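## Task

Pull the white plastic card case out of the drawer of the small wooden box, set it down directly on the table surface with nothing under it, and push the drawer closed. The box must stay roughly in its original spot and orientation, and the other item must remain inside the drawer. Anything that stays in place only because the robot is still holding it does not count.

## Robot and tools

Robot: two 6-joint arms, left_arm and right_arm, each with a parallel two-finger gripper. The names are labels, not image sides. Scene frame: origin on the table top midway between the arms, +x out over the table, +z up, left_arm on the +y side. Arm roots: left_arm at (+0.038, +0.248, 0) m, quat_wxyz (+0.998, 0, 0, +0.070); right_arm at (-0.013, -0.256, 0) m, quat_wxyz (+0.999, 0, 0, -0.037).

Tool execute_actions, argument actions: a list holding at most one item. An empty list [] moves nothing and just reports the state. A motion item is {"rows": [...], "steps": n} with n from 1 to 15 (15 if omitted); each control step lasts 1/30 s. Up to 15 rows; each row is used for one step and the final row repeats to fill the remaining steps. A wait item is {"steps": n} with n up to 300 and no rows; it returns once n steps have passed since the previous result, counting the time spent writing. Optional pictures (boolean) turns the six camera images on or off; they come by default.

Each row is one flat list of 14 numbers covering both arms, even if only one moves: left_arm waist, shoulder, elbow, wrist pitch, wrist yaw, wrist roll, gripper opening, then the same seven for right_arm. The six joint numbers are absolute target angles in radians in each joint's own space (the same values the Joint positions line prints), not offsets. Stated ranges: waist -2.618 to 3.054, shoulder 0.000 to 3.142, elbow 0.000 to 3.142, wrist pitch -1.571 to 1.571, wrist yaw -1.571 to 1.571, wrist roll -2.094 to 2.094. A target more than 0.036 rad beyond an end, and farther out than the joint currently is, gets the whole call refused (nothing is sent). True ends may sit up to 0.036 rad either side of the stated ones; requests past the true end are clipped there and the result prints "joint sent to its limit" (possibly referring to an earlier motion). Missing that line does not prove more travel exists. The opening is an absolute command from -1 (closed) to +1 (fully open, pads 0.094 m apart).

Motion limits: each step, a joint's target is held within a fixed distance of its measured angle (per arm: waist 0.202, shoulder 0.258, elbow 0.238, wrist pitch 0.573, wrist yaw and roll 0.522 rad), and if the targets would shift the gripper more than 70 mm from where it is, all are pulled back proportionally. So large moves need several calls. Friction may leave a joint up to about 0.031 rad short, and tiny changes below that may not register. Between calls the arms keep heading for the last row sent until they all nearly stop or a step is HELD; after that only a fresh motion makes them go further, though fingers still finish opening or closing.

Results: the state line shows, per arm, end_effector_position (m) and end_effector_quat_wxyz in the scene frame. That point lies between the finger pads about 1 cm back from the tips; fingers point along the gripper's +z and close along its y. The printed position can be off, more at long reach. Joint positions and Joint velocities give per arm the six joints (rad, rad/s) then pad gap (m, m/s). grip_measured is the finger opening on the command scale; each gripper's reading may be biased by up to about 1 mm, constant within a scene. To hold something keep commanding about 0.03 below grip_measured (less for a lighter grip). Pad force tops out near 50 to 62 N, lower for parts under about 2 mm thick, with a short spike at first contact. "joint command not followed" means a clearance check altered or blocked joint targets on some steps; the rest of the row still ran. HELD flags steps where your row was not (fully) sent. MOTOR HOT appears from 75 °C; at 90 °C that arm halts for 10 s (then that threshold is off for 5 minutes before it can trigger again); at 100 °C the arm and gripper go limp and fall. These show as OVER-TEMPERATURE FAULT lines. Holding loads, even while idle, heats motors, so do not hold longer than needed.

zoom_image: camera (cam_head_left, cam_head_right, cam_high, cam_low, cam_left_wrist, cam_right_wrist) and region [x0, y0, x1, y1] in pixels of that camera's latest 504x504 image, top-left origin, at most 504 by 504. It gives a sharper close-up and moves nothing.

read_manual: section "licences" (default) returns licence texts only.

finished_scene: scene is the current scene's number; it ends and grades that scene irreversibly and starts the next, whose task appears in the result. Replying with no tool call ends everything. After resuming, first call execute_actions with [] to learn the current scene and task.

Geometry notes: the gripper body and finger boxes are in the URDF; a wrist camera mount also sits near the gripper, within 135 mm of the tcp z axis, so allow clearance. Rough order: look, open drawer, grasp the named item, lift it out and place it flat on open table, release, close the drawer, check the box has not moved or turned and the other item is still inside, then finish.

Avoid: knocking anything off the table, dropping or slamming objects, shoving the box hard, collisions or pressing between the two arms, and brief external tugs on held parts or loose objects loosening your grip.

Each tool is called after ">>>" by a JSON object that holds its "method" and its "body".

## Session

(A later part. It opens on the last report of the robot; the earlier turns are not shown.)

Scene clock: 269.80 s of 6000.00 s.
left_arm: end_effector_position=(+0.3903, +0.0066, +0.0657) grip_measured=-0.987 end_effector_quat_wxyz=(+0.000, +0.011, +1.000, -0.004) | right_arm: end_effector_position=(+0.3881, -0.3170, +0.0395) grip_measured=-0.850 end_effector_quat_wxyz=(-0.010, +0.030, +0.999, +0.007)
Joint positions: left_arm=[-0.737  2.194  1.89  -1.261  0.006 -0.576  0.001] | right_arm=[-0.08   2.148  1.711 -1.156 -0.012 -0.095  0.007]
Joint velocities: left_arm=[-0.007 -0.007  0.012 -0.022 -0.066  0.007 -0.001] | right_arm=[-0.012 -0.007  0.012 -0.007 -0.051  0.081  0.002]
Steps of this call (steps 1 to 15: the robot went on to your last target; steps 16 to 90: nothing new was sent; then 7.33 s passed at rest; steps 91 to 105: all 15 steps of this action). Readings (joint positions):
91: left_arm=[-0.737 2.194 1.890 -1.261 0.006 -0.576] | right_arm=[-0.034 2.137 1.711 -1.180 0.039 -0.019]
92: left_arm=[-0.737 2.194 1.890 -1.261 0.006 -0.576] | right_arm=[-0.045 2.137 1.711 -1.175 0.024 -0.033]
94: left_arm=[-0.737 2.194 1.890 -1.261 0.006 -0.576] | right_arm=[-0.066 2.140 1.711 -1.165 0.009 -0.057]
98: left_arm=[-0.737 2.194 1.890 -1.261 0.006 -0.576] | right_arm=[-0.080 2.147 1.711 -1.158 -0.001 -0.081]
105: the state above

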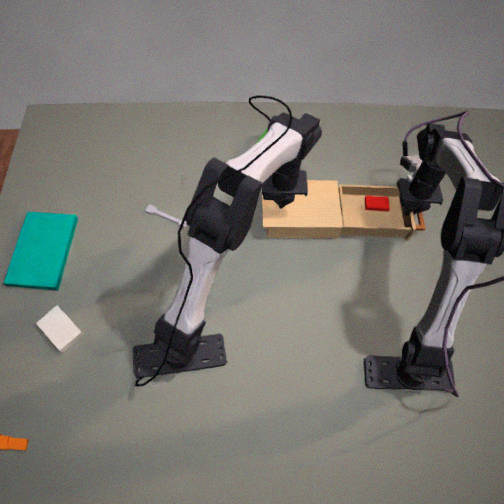

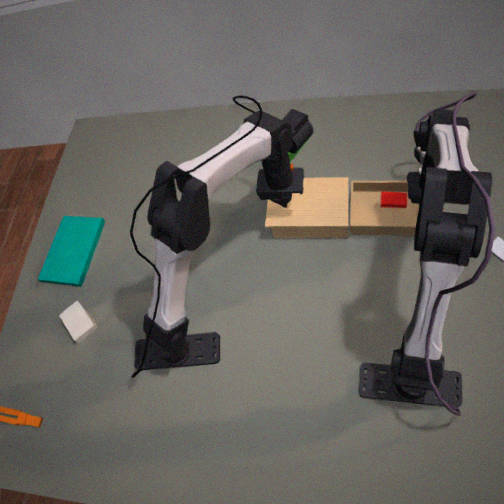

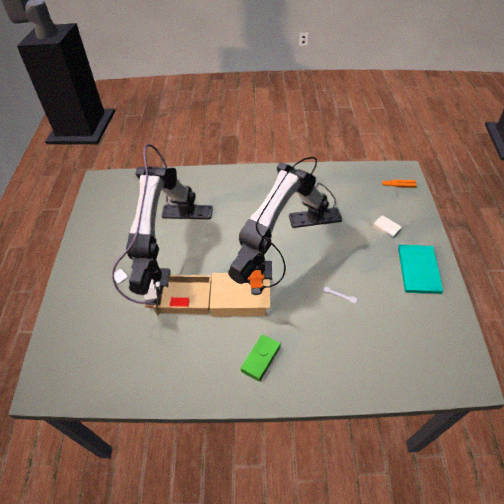

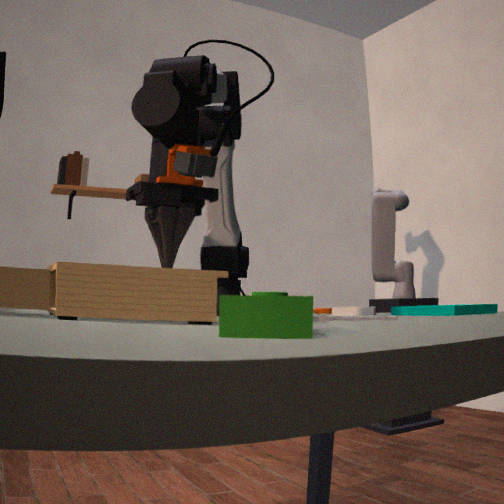

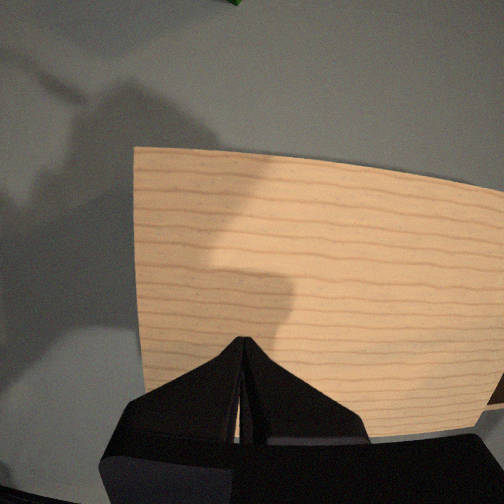

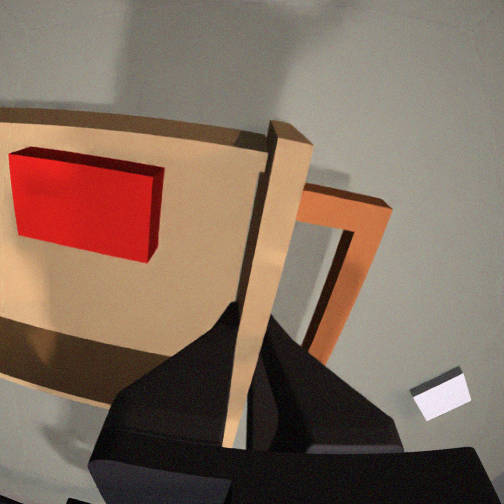

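>>> {"method": "execute_actions", "body": {"actions": [{"rows":[[-0.734,2.29,1.81,-1.26,0,-0.58,-1,-0.078,2.15,1.71,-1.138,-0.042,-0.098,-0.9]],"steps":10}], "pictures": false}}

>>> {"method": "execute_actions", "body": {"actions": [{"rows":[[-0.734,2.29,1.81,-1.26,0,-0.58,-1,-0.056,2.15,1.71,-1.138,-0.042,-0.09,-0.9]]}]}}

>>> {"method": "zoom_image", "body": {"camera": "cam_head_right", "region": [320,168,390,245]}}

>>> {"method": "zoom_image", "body": {"camera": "cam_low", "region": [20,255,90,325]}}

>>> {"method": "zoom_image", "body": {"camera": "cam_high", "region": [180,265,240,325]}}

Scene clock: 284.67 s of 6000.00 s.
left_arm: end_effector_position=(+0.3900, +0.0068, +0.0647) grip_measured=-0.987 end_effector_quat_wxyz=(-0.001, +0.011, +1.000, -0.003) | right_arm: end_effector_position=(+0.3913, -0.3155, +0.0395) grip_measured=-0.850 end_effector_quat_wxyz=(-0.004, +0.028, +1.000, +0.012)
Joint positions: left_arm=[-0.737  2.196  1.888 -1.261  0.006 -0.576  0.001] | right_arm=[-0.08   2.148  1.711 -1.144 -0.023 -0.098  0.007]
Joint velocities: left_arm=[ 0.007 -0.017  0.017 -0.051 -0.037  0.022  0.001] | right_arm=[-0.002 -0.007 -0.002 -0.051  0.007 -0.037 -0.001]
Steps of this call (steps 1 to 15: the robot went on to your last target; steps 16 to 90: nothing new was sent; then 11.53 s passed at rest; steps 91 to 100: all 10 steps of this action). Readings (joint positions):
91: left_arm=[-0.737 2.196 1.888 -1.261 0.006 -0.576] | right_arm=[-0.080 2.148 1.711 -1.154 -0.015 -0.098]
92: left_arm=[-0.737 2.196 1.888 -1.261 0.006 -0.576] | right_arm=[-0.080 2.148 1.711 -1.152 -0.017 -0.098]
94: left_arm=[-0.737 2.196 1.888 -1.261 0.006 -0.576] | right_arm=[-0.080 2.148 1.711 -1.148 -0.020 -0.098]
98: left_arm=[-0.737 2.196 1.888 -1.261 0.006 -0.576] | right_arm=[-0.080 2.148 1.711 -1.145 -0.023 -0.098]
100: the state above

Scene clock: 285.17 s of 6000.00 s.
left_arm: end_effector_position=(+0.3900, +0.0068, +0.0647) grip_measured=-0.987 end_effector_quat_wxyz=(-0.001, +0.011, +1.000, -0.003) | right_arm: end_effector_position=(+0.3932, -0.3112, +0.0395) grip_measured=-0.850 end_effector_quat_wxyz=(-0.001, +0.022, +1.000, +0.010)
Joint positions: left_arm=[-0.737  2.196  1.888 -1.261  0.006 -0.576  0.001] | right_arm=[-0.068  2.148  1.711 -1.138 -0.02  -0.098  0.007]
Joint velocities: left_arm=[-0.022 -0.012 -0.012 -0.022 -0.022 -0.007 -0.001] | right_arm=[-0.002 -0.007 -0.022  0.037 -0.051 -0.022 -0.001]
Steps of this call (steps 1 to 15: all 15 steps of this action). Readings (joint positions):
1: left_arm=[-0.737 2.196 1.888 -1.261 0.006 -0.576] | right_arm=[-0.079 2.148 1.711 -1.144 -0.023 -0.098]
2: left_arm=[-0.737 2.196 1.888 -1.261 0.006 -0.576] | right_arm=[-0.077 2.148 1.711 -1.143 -0.023 -0.098]
4: left_arm=[-0.737 2.196 1.888 -1.261 0.006 -0.576] | right_arm=[-0.071 2.148 1.711 -1.143 -0.022 -0.098]
8: left_arm=[-0.737 2.196 1.888 -1.261 0.006 -0.576] | right_arm=[-0.069 2.148 1.711 -1.138 -0.020 -0.098]
15: the state above

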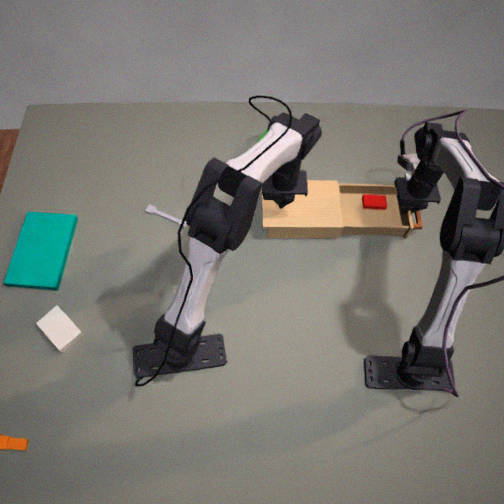

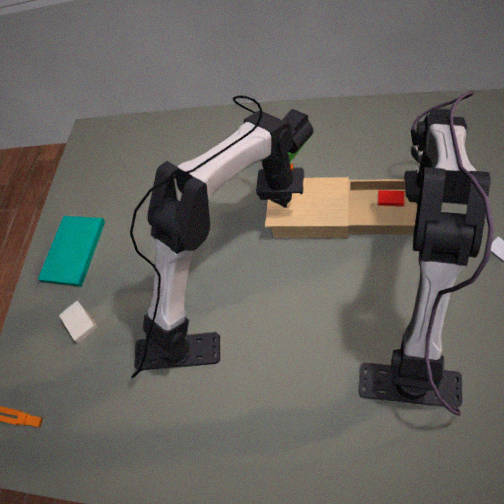

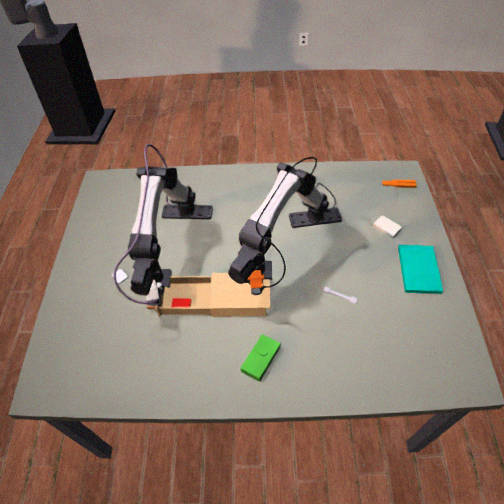

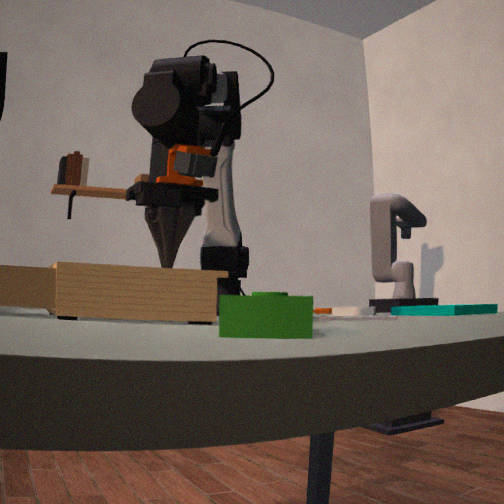

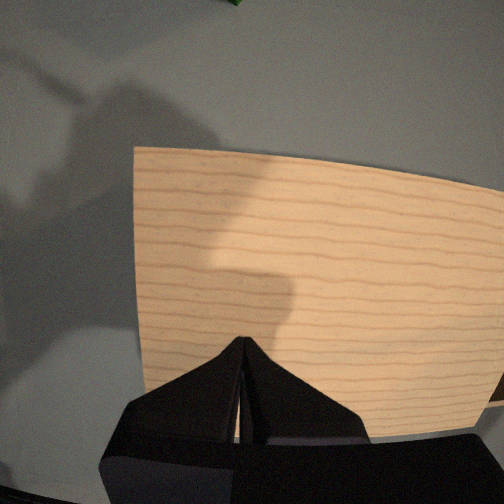

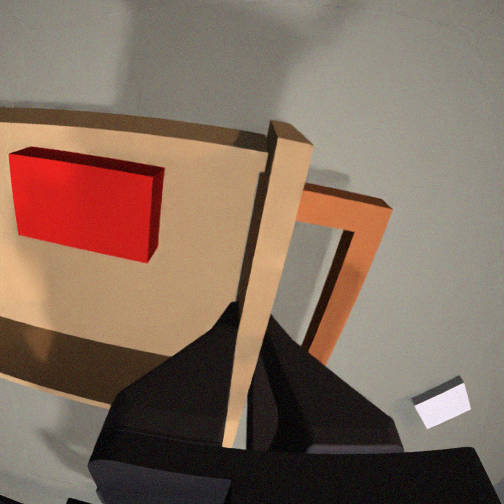

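Region (320, 168, 390, 245) of cam_head_right's 504x504 image, scaled by 6.545, with more detail than that image has; it fills the left 458 columns of this view, and the rest is white.

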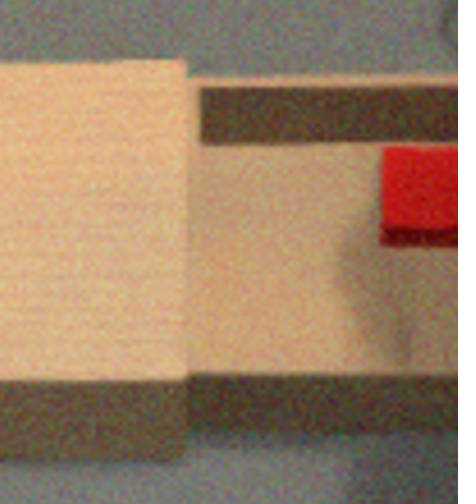

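Region (20, 255, 90, 325) of cam_low's 504x504 image, scaled by 7.200, with more detail than that image has.

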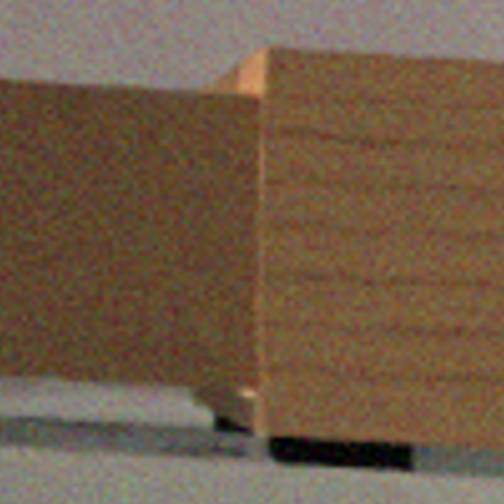

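Region (180, 265, 240, 325) of cam_high's 504x504 image, scaled by 8.400, with more detail than that image has.

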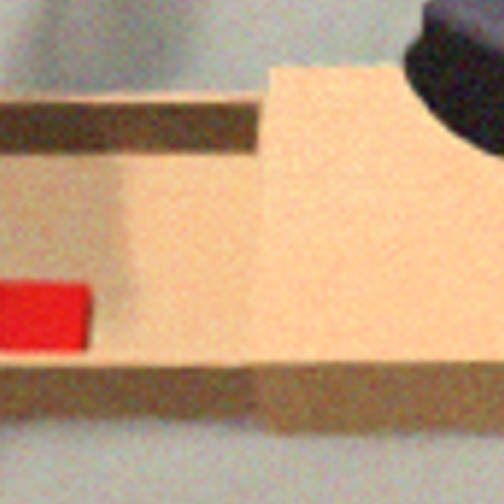

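>>> {"method": "execute_actions", "body": {"actions": [{"rows":[[-0.734,2.29,1.81,-1.26,0,-0.58,-1,-0.066,2.15,1.71,-1.163,-0.03,-0.098,-0.9]],"steps":12}], "pictures": false}}

>>> {"method": "execute_actions", "body": {"actions": [{"rows":[[-0.734,2.29,1.81,-1.26,0,-0.58,-1,-0.045,2.15,1.71,-1.163,-0.035,-0.088,-0.9]]}]}}

>>> {"method": "zoom_image", "body": {"camera": "cam_head_right", "region": [320,168,390,245]}}

>>> {"method": "zoom_image", "body": {"camera": "cam_low", "region": [20,255,90,325]}}

Scene clock: 303.73 s of 6000.00 s.
left_arm: end_effector_position=(+0.3900, +0.0068, +0.0647) grip_measured=-0.987 end_effector_quat_wxyz=(-0.001, +0.011, +1.000, -0.003) | right_arm: end_effector_position=(+0.3917, -0.3111, +0.0395) grip_measured=-0.850 end_effector_quat_wxyz=(-0.004, +0.022, +1.000, +0.010)
Joint positions: left_arm=[-0.737  2.196  1.888 -1.261  0.006 -0.576  0.001] | right_arm=[-0.068  2.148  1.711 -1.145 -0.019 -0.098  0.007]
Joint velocities: left_arm=[-0.002 -0.002 -0.002 -0.022  0.081 -0.007 -0.   ] | right_arm=[-0.002 -0.012 -0.002  0.022 -0.007 -0.095  0.   ]
Steps of this call (steps 1 to 15: the robot went on to your last target; steps 16 to 90: nothing new was sent; then 15.17 s passed at rest; steps 91 to 102: all 12 steps of this action). Readings (joint positions):
91: left_arm=[-0.737 2.196 1.888 -1.261 0.006 -0.576] | right_arm=[-0.068 2.148 1.711 -1.139 -0.019 -0.098]
92: left_arm=[-0.737 2.196 1.888 -1.261 0.006 -0.576] | right_arm=[-0.068 2.148 1.711 -1.140 -0.019 -0.098]
94: left_arm=[-0.737 2.196 1.888 -1.261 0.006 -0.576] | right_arm=[-0.068 2.148 1.711 -1.142 -0.019 -0.098]
98: left_arm=[-0.737 2.196 1.888 -1.261 0.006 -0.576] | right_arm=[-0.068 2.148 1.711 -1.144 -0.019 -0.098]
102: the state above

Scene clock: 304.23 s of 6000.00 s.
left_arm: end_effector_position=(+0.3900, +0.0068, +0.0647) grip_measured=-0.987 end_effector_quat_wxyz=(-0.001, +0.011, +1.000, -0.003) | right_arm: end_effector_position=(+0.3911, -0.3103, +0.0395) grip_measured=-0.850 end_effector_quat_wxyz=(-0.006, +0.023, +1.000, +0.007)
Joint positions: left_arm=[-0.737  2.196  1.888 -1.261  0.006 -0.576  0.001] | right_arm=[-0.063  2.148  1.711 -1.147 -0.013 -0.092  0.007]
Joint velocities: left_arm=[ 0.012 -0.002  0.012 -0.037 -0.007 -0.066 -0.001] | right_arm=[-0.022 -0.012  0.007  0.022  0.022 -0.051 -0.001]
Steps of this call (steps 1 to 15: all 15 steps of this action). Readings (joint positions):
1: left_arm=[-0.737 2.196 1.888 -1.261 0.006 -0.576] | right_arm=[-0.067 2.148 1.711 -1.145 -0.019 -0.097]
2: left_arm=[-0.737 2.196 1.888 -1.261 0.006 -0.576] | right_arm=[-0.065 2.148 1.711 -1.145 -0.017 -0.096]
4: left_arm=[-0.737 2.196 1.888 -1.261 0.006 -0.576] | right_arm=[-0.064 2.148 1.711 -1.146 -0.014 -0.094]
8: left_arm=[-0.737 2.196 1.888 -1.261 0.006 -0.576] | right_arm=[-0.063 2.148 1.711 -1.147 -0.013 -0.092]
15: the state above

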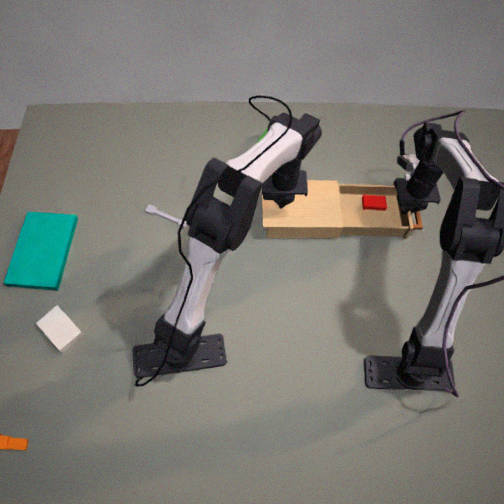

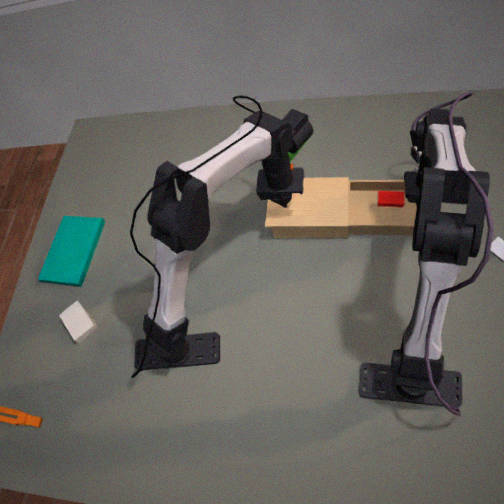

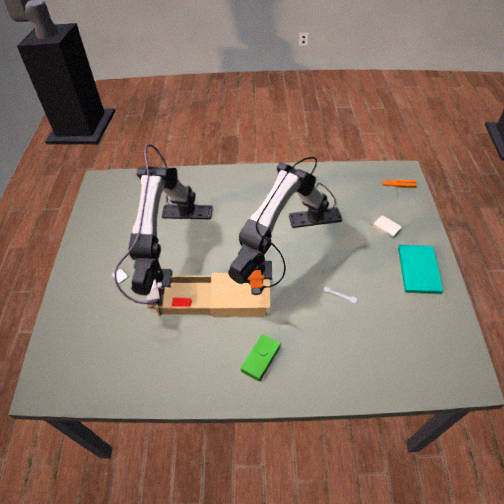

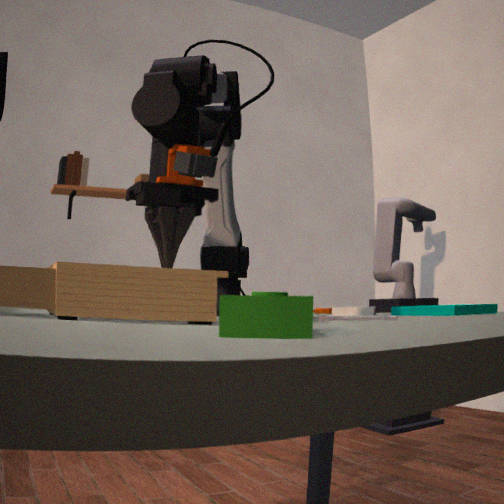

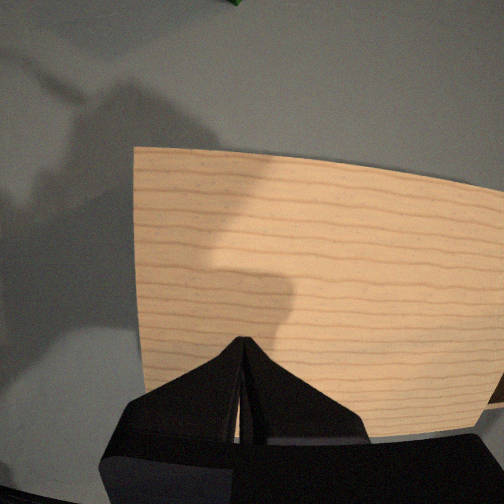

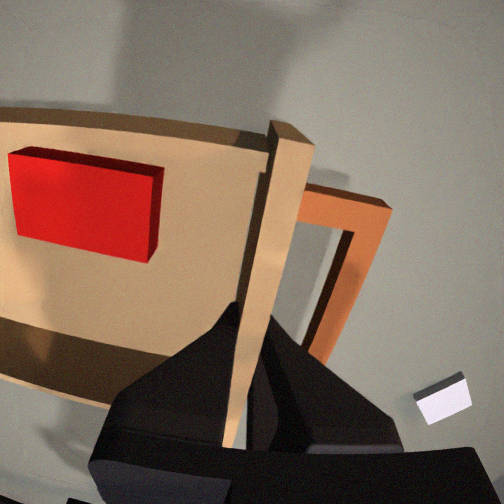

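Region (320, 168, 390, 245) of cam_head_right's 504x504 image, scaled by 6.545, with more detail than that image has; it fills the left 458 columns of this view, and the rest is white.

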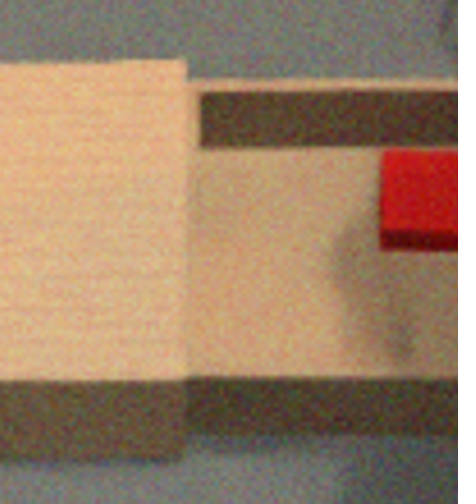

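Region (20, 255, 90, 325) of cam_low's 504x504 image, scaled by 7.200, with more detail than that image has.

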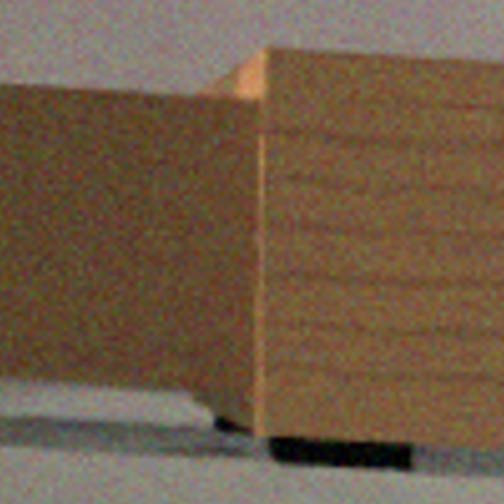

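Height good; catches the +x wall. Slide the rear end -x under light push.

>>> {"method": "execute_actions", "body": {"actions": [{"rows":[[-0.734,2.29,1.81,-1.26,0,-0.58,-1,-0.045,2.15,1.71,-1.18,-0.045,-0.125,-0.9]]}]}}

>>> {"method": "zoom_image", "body": {"camera": "cam_head_right", "region": [320,168,390,245]}}

>>> {"method": "zoom_image", "body": {"camera": "cam_low", "region": [20,255,90,325]}}

Scene clock: 310.97 s of 6000.00 s.
left_arm: end_effector_position=(+0.3900, +0.0068, +0.0647) grip_measured=-0.987 end_effector_quat_wxyz=(-0.001, +0.011, +1.000, -0.003) | right_arm: end_effector_position=(+0.3912, -0.3070, +0.0395) grip_measured=-0.850 end_effector_quat_wxyz=(-0.006, +0.018, +1.000, +0.010)
Joint positions: left_arm=[-0.737  2.196  1.888 -1.261  0.006 -0.576  0.001] | right_arm=[-0.058  2.148  1.711 -1.149 -0.018 -0.097  0.007]
Joint velocities: left_arm=[-0.032 -0.002  0.007  0.007  0.007  0.007 -0.   ] | right_arm=[-0.012  0.007 -0.012 -0.051  0.022 -0.081 -0.   ]
Steps of this call (steps 1 to 15: the robot went on to your last target; steps 16 to 90: nothing new was sent; then 3.23 s passed at rest; steps 91 to 105: all 15 steps of this action). Readings (joint positions):
91: left_arm=[-0.737 2.196 1.888 -1.261 0.006 -0.576] | right_arm=[-0.063 2.148 1.711 -1.148 -0.013 -0.093]
92: left_arm=[-0.737 2.196 1.888 -1.261 0.006 -0.576] | right_arm=[-0.063 2.148 1.711 -1.149 -0.014 -0.095]
94: left_arm=[-0.737 2.196 1.888 -1.261 0.006 -0.576] | right_arm=[-0.061 2.148 1.711 -1.150 -0.017 -0.097]
98: left_arm=[-0.737 2.196 1.888 -1.261 0.006 -0.576] | right_arm=[-0.058 2.148 1.711 -1.149 -0.018 -0.097]
105: the state above

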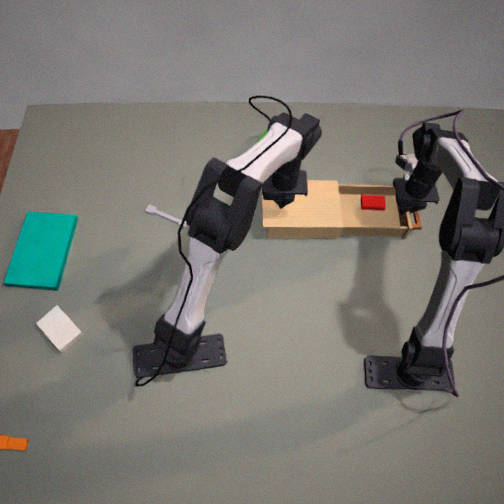

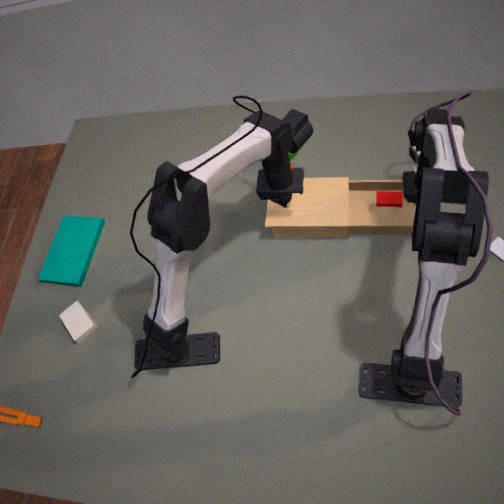

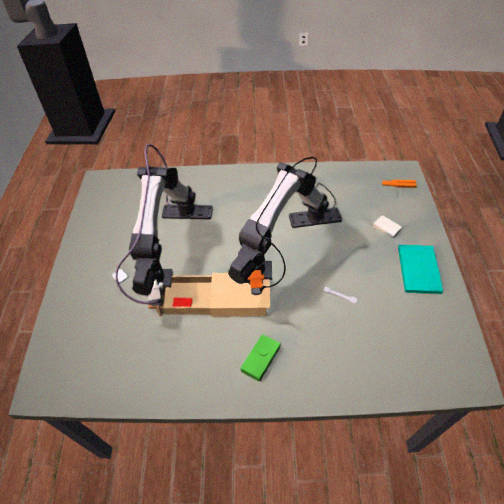

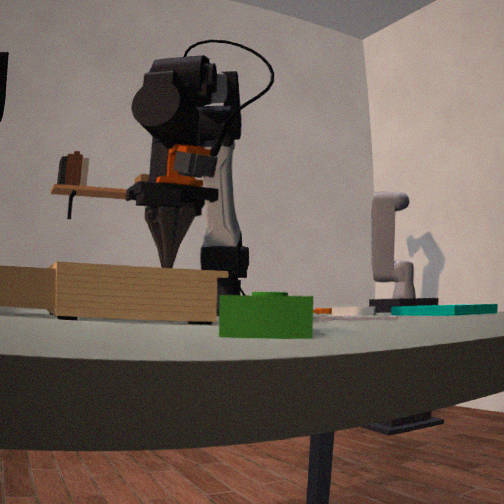

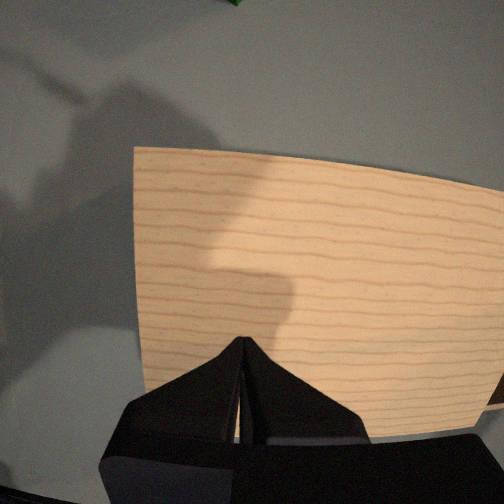

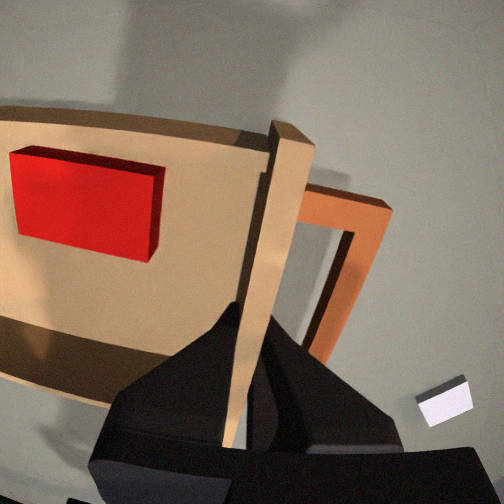

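Region (320, 168, 390, 245) of cam_head_right's 504x504 image, scaled by 6.545, with more detail than that image has; it fills the left 458 columns of this view, and the rest is white.

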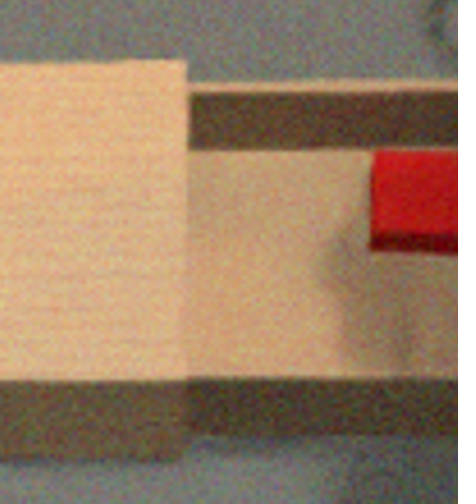

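Region (20, 255, 90, 325) of cam_low's 504x504 image, scaled by 7.200, with more detail than that image has.

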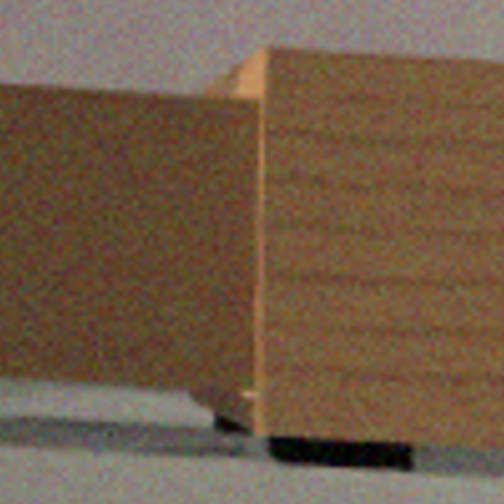

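In.

>>> {"method": "execute_actions", "body": {"actions": [{"rows":[[-0.734,2.31,1.79,-1.26,0,-0.58,-1,-0.01,2.15,1.71,-1.165,-0.05,-0.045,-0.9]],"steps":12}], "pictures": false}}

>>> {"method": "execute_actions", "body": {"actions": [{"rows":[[-0.734,2.31,1.79,-1.26,0,-0.58,-1,0.035,2.15,1.71,-1.165,-0.07,-0.005,-0.9]],"steps":12}], "pictures": false}}

>>> {"method": "execute_actions", "body": {"actions": [{"rows":[[-0.734,2.31,1.79,-1.26,0,-0.58,-1,0.085,2.15,1.71,-1.16,-0.09,0.04,-0.9]]}], "pictures": false}}

Scene clock: 321.17 s of 6000.00 s.
left_arm: end_effector_position=(+0.3897, +0.0070, +0.0638) grip_measured=-0.987 end_effector_quat_wxyz=(-0.002, +0.011, +1.000, -0.003) | right_arm: end_effector_position=(+0.3931, -0.2897, +0.0395) grip_measured=-0.850 end_effector_quat_wxyz=(-0.007, +0.018, +1.000, +0.011)
Joint positions: left_arm=[-0.737  2.197  1.886 -1.259  0.006 -0.576  0.001] | right_arm=[-0.016  2.148  1.711 -1.148 -0.02  -0.056  0.007]
Joint velocities: left_arm=[-0.002 -0.022  0.002 -0.007  0.007 -0.022  0.   ] | right_arm=[ 0.022 -0.017 -0.022  0.022 -0.037 -0.022 -0.   ]
Steps of this call (steps 1 to 15: the robot went on to your last target; steps 16 to 90: nothing new was sent; then 6.80 s passed at rest; steps 91 to 102: all 12 steps of this action). Readings (joint positions):
91: left_arm=[-0.737 2.197 1.887 -1.260 0.006 -0.576] | right_arm=[-0.055 2.148 1.711 -1.148 -0.018 -0.090]
92: left_arm=[-0.737 2.197 1.886 -1.259 0.006 -0.576] | right_arm=[-0.050 2.148 1.711 -1.149 -0.018 -0.083]
94: left_arm=[-0.737 2.197 1.886 -1.259 0.006 -0.576] | right_arm=[-0.034 2.148 1.711 -1.149 -0.018 -0.071]
98: left_arm=[-0.737 2.197 1.886 -1.259 0.006 -0.576] | right_arm=[-0.016 2.148 1.711 -1.148 -0.020 -0.057]
102: the state above

Scene clock: 321.57 s of 6000.00 s.
left_arm: end_effector_position=(+0.3897, +0.0070, +0.0638) grip_measured=-0.987 end_effector_quat_wxyz=(-0.002, +0.011, +1.000, -0.003) | right_arm: end_effector_position=(+0.3936, -0.2745, +0.0395) grip_measured=-0.850 end_effector_quat_wxyz=(-0.008, +0.018, +1.000, +0.011)
Joint positions: left_arm=[-0.737  2.197  1.886 -1.259  0.006 -0.576  0.001] | right_arm=[ 0.021  2.148  1.711 -1.15  -0.021 -0.019  0.007]
Joint velocities: left_arm=[ 0.002  0.012 -0.017  0.007 -0.051 -0.007  0.001] | right_arm=[ 0.022 -0.017  0.012 -0.066  0.051 -0.007  0.   ]
Steps of this call (steps 1 to 12: all 12 steps of this action). Readings (joint positions):
1: left_arm=[-0.737 2.197 1.886 -1.259 0.006 -0.576] | right_arm=[-0.013 2.148 1.711 -1.149 -0.021 -0.051]
2: left_arm=[-0.737 2.197 1.886 -1.259 0.006 -0.576] | right_arm=[-0.008 2.148 1.711 -1.150 -0.021 -0.044]
4: left_arm=[-0.737 2.197 1.886 -1.259 0.006 -0.576] | right_arm=[0.007 2.148 1.711 -1.150 -0.021 -0.034]
8: left_arm=[-0.737 2.197 1.886 -1.259 0.006 -0.576] | right_arm=[0.021 2.148 1.711 -1.150 -0.021 -0.020]
12: the state above

Scene clock: 322.07 s of 6000.00 s.
left_arm: end_effector_position=(+0.3897, +0.0070, +0.0638) grip_measured=-0.987 end_effector_quat_wxyz=(-0.002, +0.011, +1.000, -0.003) | right_arm: end_effector_position=(+0.3937, -0.2572, +0.0395) grip_measured=-0.850 end_effector_quat_wxyz=(-0.009, +0.018, +1.000, +0.010)
Joint positions: left_arm=[-0.737  2.197  1.886 -1.259  0.006 -0.576  0.001] | right_arm=[ 0.064  2.148  1.711 -1.151 -0.019  0.026  0.007]
Joint velocities: left_arm=[ 0.022  0.007 -0.012  0.095 -0.051  0.037 -0.001] | right_arm=[-0.012 -0.017 -0.007 -0.051  0.022 -0.081 -0.   ]
Steps of this call (steps 1 to 15: all 15 steps of this action). Readings (joint positions):
1: left_arm=[-0.737 2.197 1.886 -1.259 0.006 -0.576] | right_arm=[0.025 2.148 1.711 -1.151 -0.021 -0.013]
2: left_arm=[-0.737 2.197 1.886 -1.259 0.006 -0.576] | right_arm=[0.031 2.148 1.711 -1.152 -0.020 -0.006]
4: left_arm=[-0.737 2.197 1.886 -1.259 0.006 -0.576] | right_arm=[0.047 2.148 1.711 -1.152 -0.019 0.007]
8: left_arm=[-0.737 2.197 1.886 -1.259 0.006 -0.576] | right_arm=[0.064 2.148 1.711 -1.151 -0.019 0.024]
15: the state above

>>> {"method": "execute_actions", "body": {"actions": [{"rows":[[-0.734,2.25,1.85,-1.26,0,-0.58,-1,0.064,2.15,1.71,-1.15,-0.01,0.03,-0.55]],"steps":8}], "pictures": false}}

>>> {"method": "execute_actions", "body": {"actions": [{"rows":[[-0.734,2.25,1.85,-1.26,0,-0.58,-1,0.064,2.13,1.87,-1.3,0,0.03,-0.5]],"steps":12}], "pictures": false}}

>>> {"method": "execute_actions", "body": {"actions": [{"rows":[[-0.734,2.25,1.85,-1.26,0,-0.58,-1,-0.008,2.13,1.87,-1.3,0,-0.04,-0.5]],"steps":12}], "pictures": false}}

>>> {"method": "execute_actions", "body": {"actions": [{"rows":[[-0.734,2.25,1.85,-1.26,0,-0.58,-1,-0.008,2.15,1.75,-1.18,0,-0.04,-0.5]]}]}}

Scene clock: 336.40 s of 6000.00 s.
left_arm: end_effector_position=(+0.3900, +0.0068, +0.0649) grip_measured=-0.987 end_effector_quat_wxyz=(+0.000, +0.011, +1.000, -0.004) | right_arm: end_effector_position=(+0.3937, -0.2577, +0.0395) grip_measured=-0.552 end_effector_quat_wxyz=(-0.009, +0.018, +1.000, +0.008)
Joint positions: left_arm=[-0.737  2.194  1.886 -1.258  0.006 -0.576  0.001] | right_arm=[ 0.064  2.148  1.711 -1.151 -0.017  0.026  0.021]
Joint velocities: left_arm=[ 0.012  0.012  0.002 -0.037 -0.051  0.037  0.001] | right_arm=[-0.007  0.002 -0.002 -0.007  0.066 -0.051 -0.001]
Steps of this call (steps 1 to 15: the robot went on to your last target; steps 16 to 90: nothing new was sent; then 11.07 s passed at rest; steps 91 to 98: all 8 steps of this action). Readings (joint positions):
91: left_arm=[-0.737 2.194 1.886 -1.259 0.006 -0.576] | right_arm=[0.064 2.148 1.711 -1.151 -0.017 0.026]
92: left_arm=[-0.737 2.194 1.886 -1.258 0.006 -0.576] | right_arm=[0.064 2.148 1.711 -1.151 -0.017 0.026]
94: left_arm=[-0.737 2.194 1.886 -1.258 0.006 -0.576] | right_arm=[0.064 2.148 1.711 -1.151 -0.017 0.026]
98: the state above

Scene clock: 336.80 s of 6000.00 s.
left_arm: end_effector_position=(+0.3900, +0.0068, +0.0649) grip_measured=-0.987 end_effector_quat_wxyz=(+0.000, +0.011, +1.000, -0.004) | right_arm: end_effector_position=(+0.4077, -0.2593, +0.0918) grip_measured=-0.502 end_effector_quat_wxyz=(+0.025, +0.018, +1.000, +0.004)
Joint positions: left_arm=[-0.737  2.194  1.886 -1.258  0.006 -0.576  0.001] | right_arm=[ 0.064  2.115  1.867 -1.273 -0.008  0.026  0.023]
Joint velocities: left_arm=[-0.012 -0.007 -0.012  0.037 -0.051  0.007  0.001] | right_arm=[ 0.022  0.002 -0.007 -0.168  0.066 -0.022 -0.   ]
Steps of this call (steps 1 to 12: all 12 steps of this action). Readings (joint positions):
1: left_arm=[-0.737 2.194 1.886 -1.258 0.006 -0.576] | right_arm=[0.064 2.150 1.732 -1.177 -0.015 0.026]
2: left_arm=[-0.737 2.194 1.886 -1.258 0.006 -0.576] | right_arm=[0.064 2.156 1.769 -1.209 -0.014 0.026]
4: left_arm=[-0.737 2.194 1.886 -1.258 0.006 -0.576] | right_arm=[0.064 2.147 1.830 -1.233 -0.011 0.026]
8: left_arm=[-0.737 2.194 1.886 -1.258 0.006 -0.576] | right_arm=[0.064 2.116 1.867 -1.253 -0.009 0.026]
12: the state above

Scene clock: 337.20 s of 6000.00 s.
left_arm: end_effector_position=(+0.3900, +0.0068, +0.0649) grip_measured=-0.987 end_effector_quat_wxyz=(+0.000, +0.011, +1.000, -0.004) | right_arm: end_effector_position=(+0.4033, -0.2930, +0.0916) grip_measured=-0.502 end_effector_quat_wxyz=(+0.019, +0.032, +0.999, -0.000)
Joint positions: left_arm=[-0.737  2.194  1.886 -1.258  0.006 -0.576  0.001] | right_arm=[-0.014  2.115  1.867 -1.285 -0.002 -0.025  0.023]
Joint velocities: left_arm=[-0.002 -0.002 -0.032  0.022 -0.007 -0.007  0.   ] | right_arm=[ 0.007 -0.002 -0.017 -0.081 -0.022 -0.051 -0.002]
Steps of this call (steps 1 to 12: all 12 steps of this action). Readings (joint positions):
1: left_arm=[-0.737 2.194 1.886 -1.258 0.006 -0.576] | right_arm=[0.060 2.115 1.867 -1.276 -0.009 0.018]
2: left_arm=[-0.737 2.194 1.886 -1.258 0.006 -0.576] | right_arm=[0.051 2.115 1.867 -1.278 -0.009 0.008]
4: left_arm=[-0.737 2.194 1.886 -1.258 0.006 -0.576] | right_arm=[0.021 2.115 1.867 -1.281 -0.009 -0.006]
8: left_arm=[-0.737 2.194 1.886 -1.258 0.006 -0.576] | right_arm=[-0.014 2.115 1.867 -1.283 -0.003 -0.019]
12: the state above

Scene clock: 337.70 s of 6000.00 s.
left_arm: end_effector_position=(+0.3900, +0.0068, +0.0649) grip_measured=-0.987 end_effector_quat_wxyz=(+0.000, +0.011, +1.000, -0.004) | right_arm: end_effector_position=(+0.4003, -0.2927, +0.0588) grip_measured=-0.502 end_effector_quat_wxyz=(+0.008, +0.030, +1.000, +0.001)
Joint positions: left_arm=[-0.737  2.194  1.886 -1.258  0.006 -0.576  0.001] | right_arm=[-0.014  2.136  1.769 -1.189 -0.002 -0.029  0.023]
Joint velocities: left_arm=[-0.007 -0.002 -0.002 -0.007 -0.022 -0.051  0.002] | right_arm=[-0.022 -0.002  0.002 -0.051 -0.007 -0.066 -0.   ]
Steps of this call (steps 1 to 15: all 15 steps of this action). Readings (joint positions):
1: left_arm=[-0.737 2.194 1.886 -1.258 0.006 -0.576] | right_arm=[-0.014 2.115 1.854 -1.269 -0.002 -0.026]
2: left_arm=[-0.737 2.194 1.886 -1.258 0.006 -0.576] | right_arm=[-0.014 2.112 1.832 -1.247 -0.002 -0.027]
4: left_arm=[-0.737 2.194 1.886 -1.258 0.006 -0.576] | right_arm=[-0.014 2.119 1.794 -1.224 -0.002 -0.027]
8: left_arm=[-0.737 2.194 1.886 -1.258 0.006 -0.576] | right_arm=[-0.014 2.136 1.769 -1.207 -0.002 -0.028]
15: the state above

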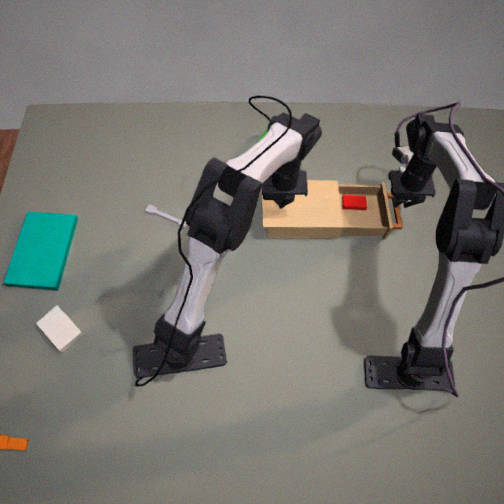

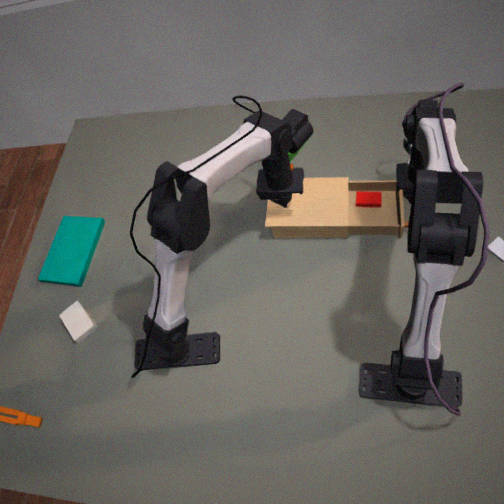

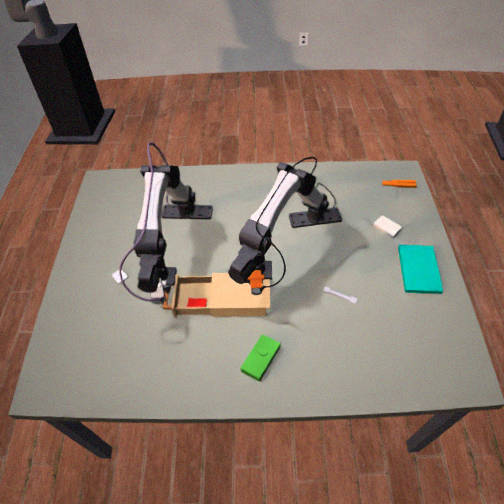

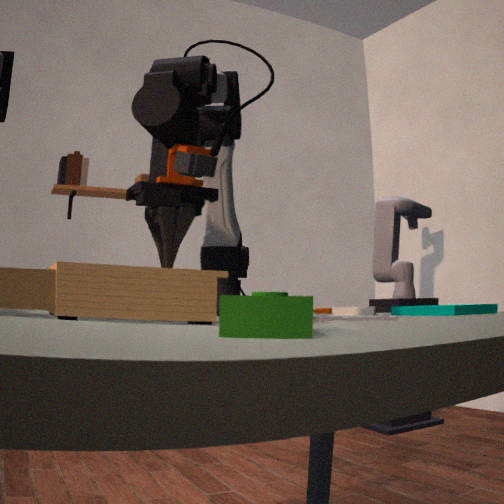

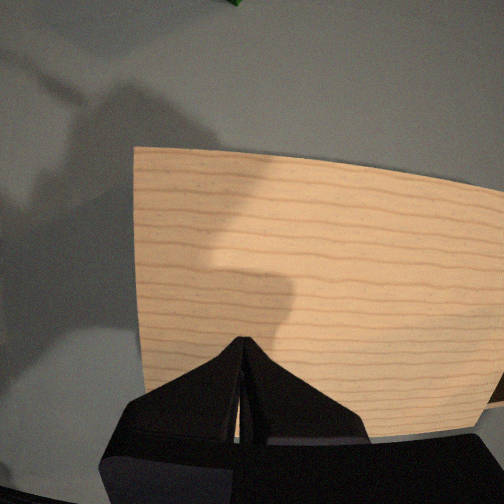

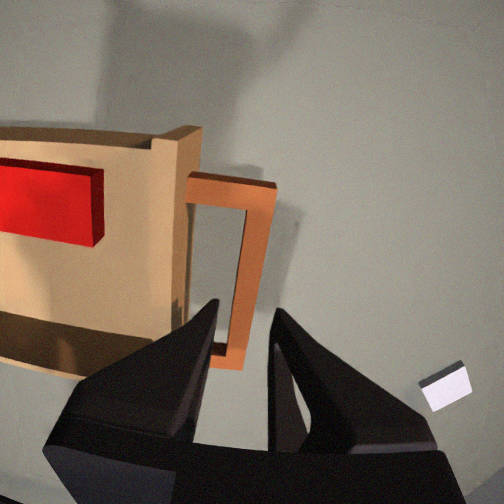

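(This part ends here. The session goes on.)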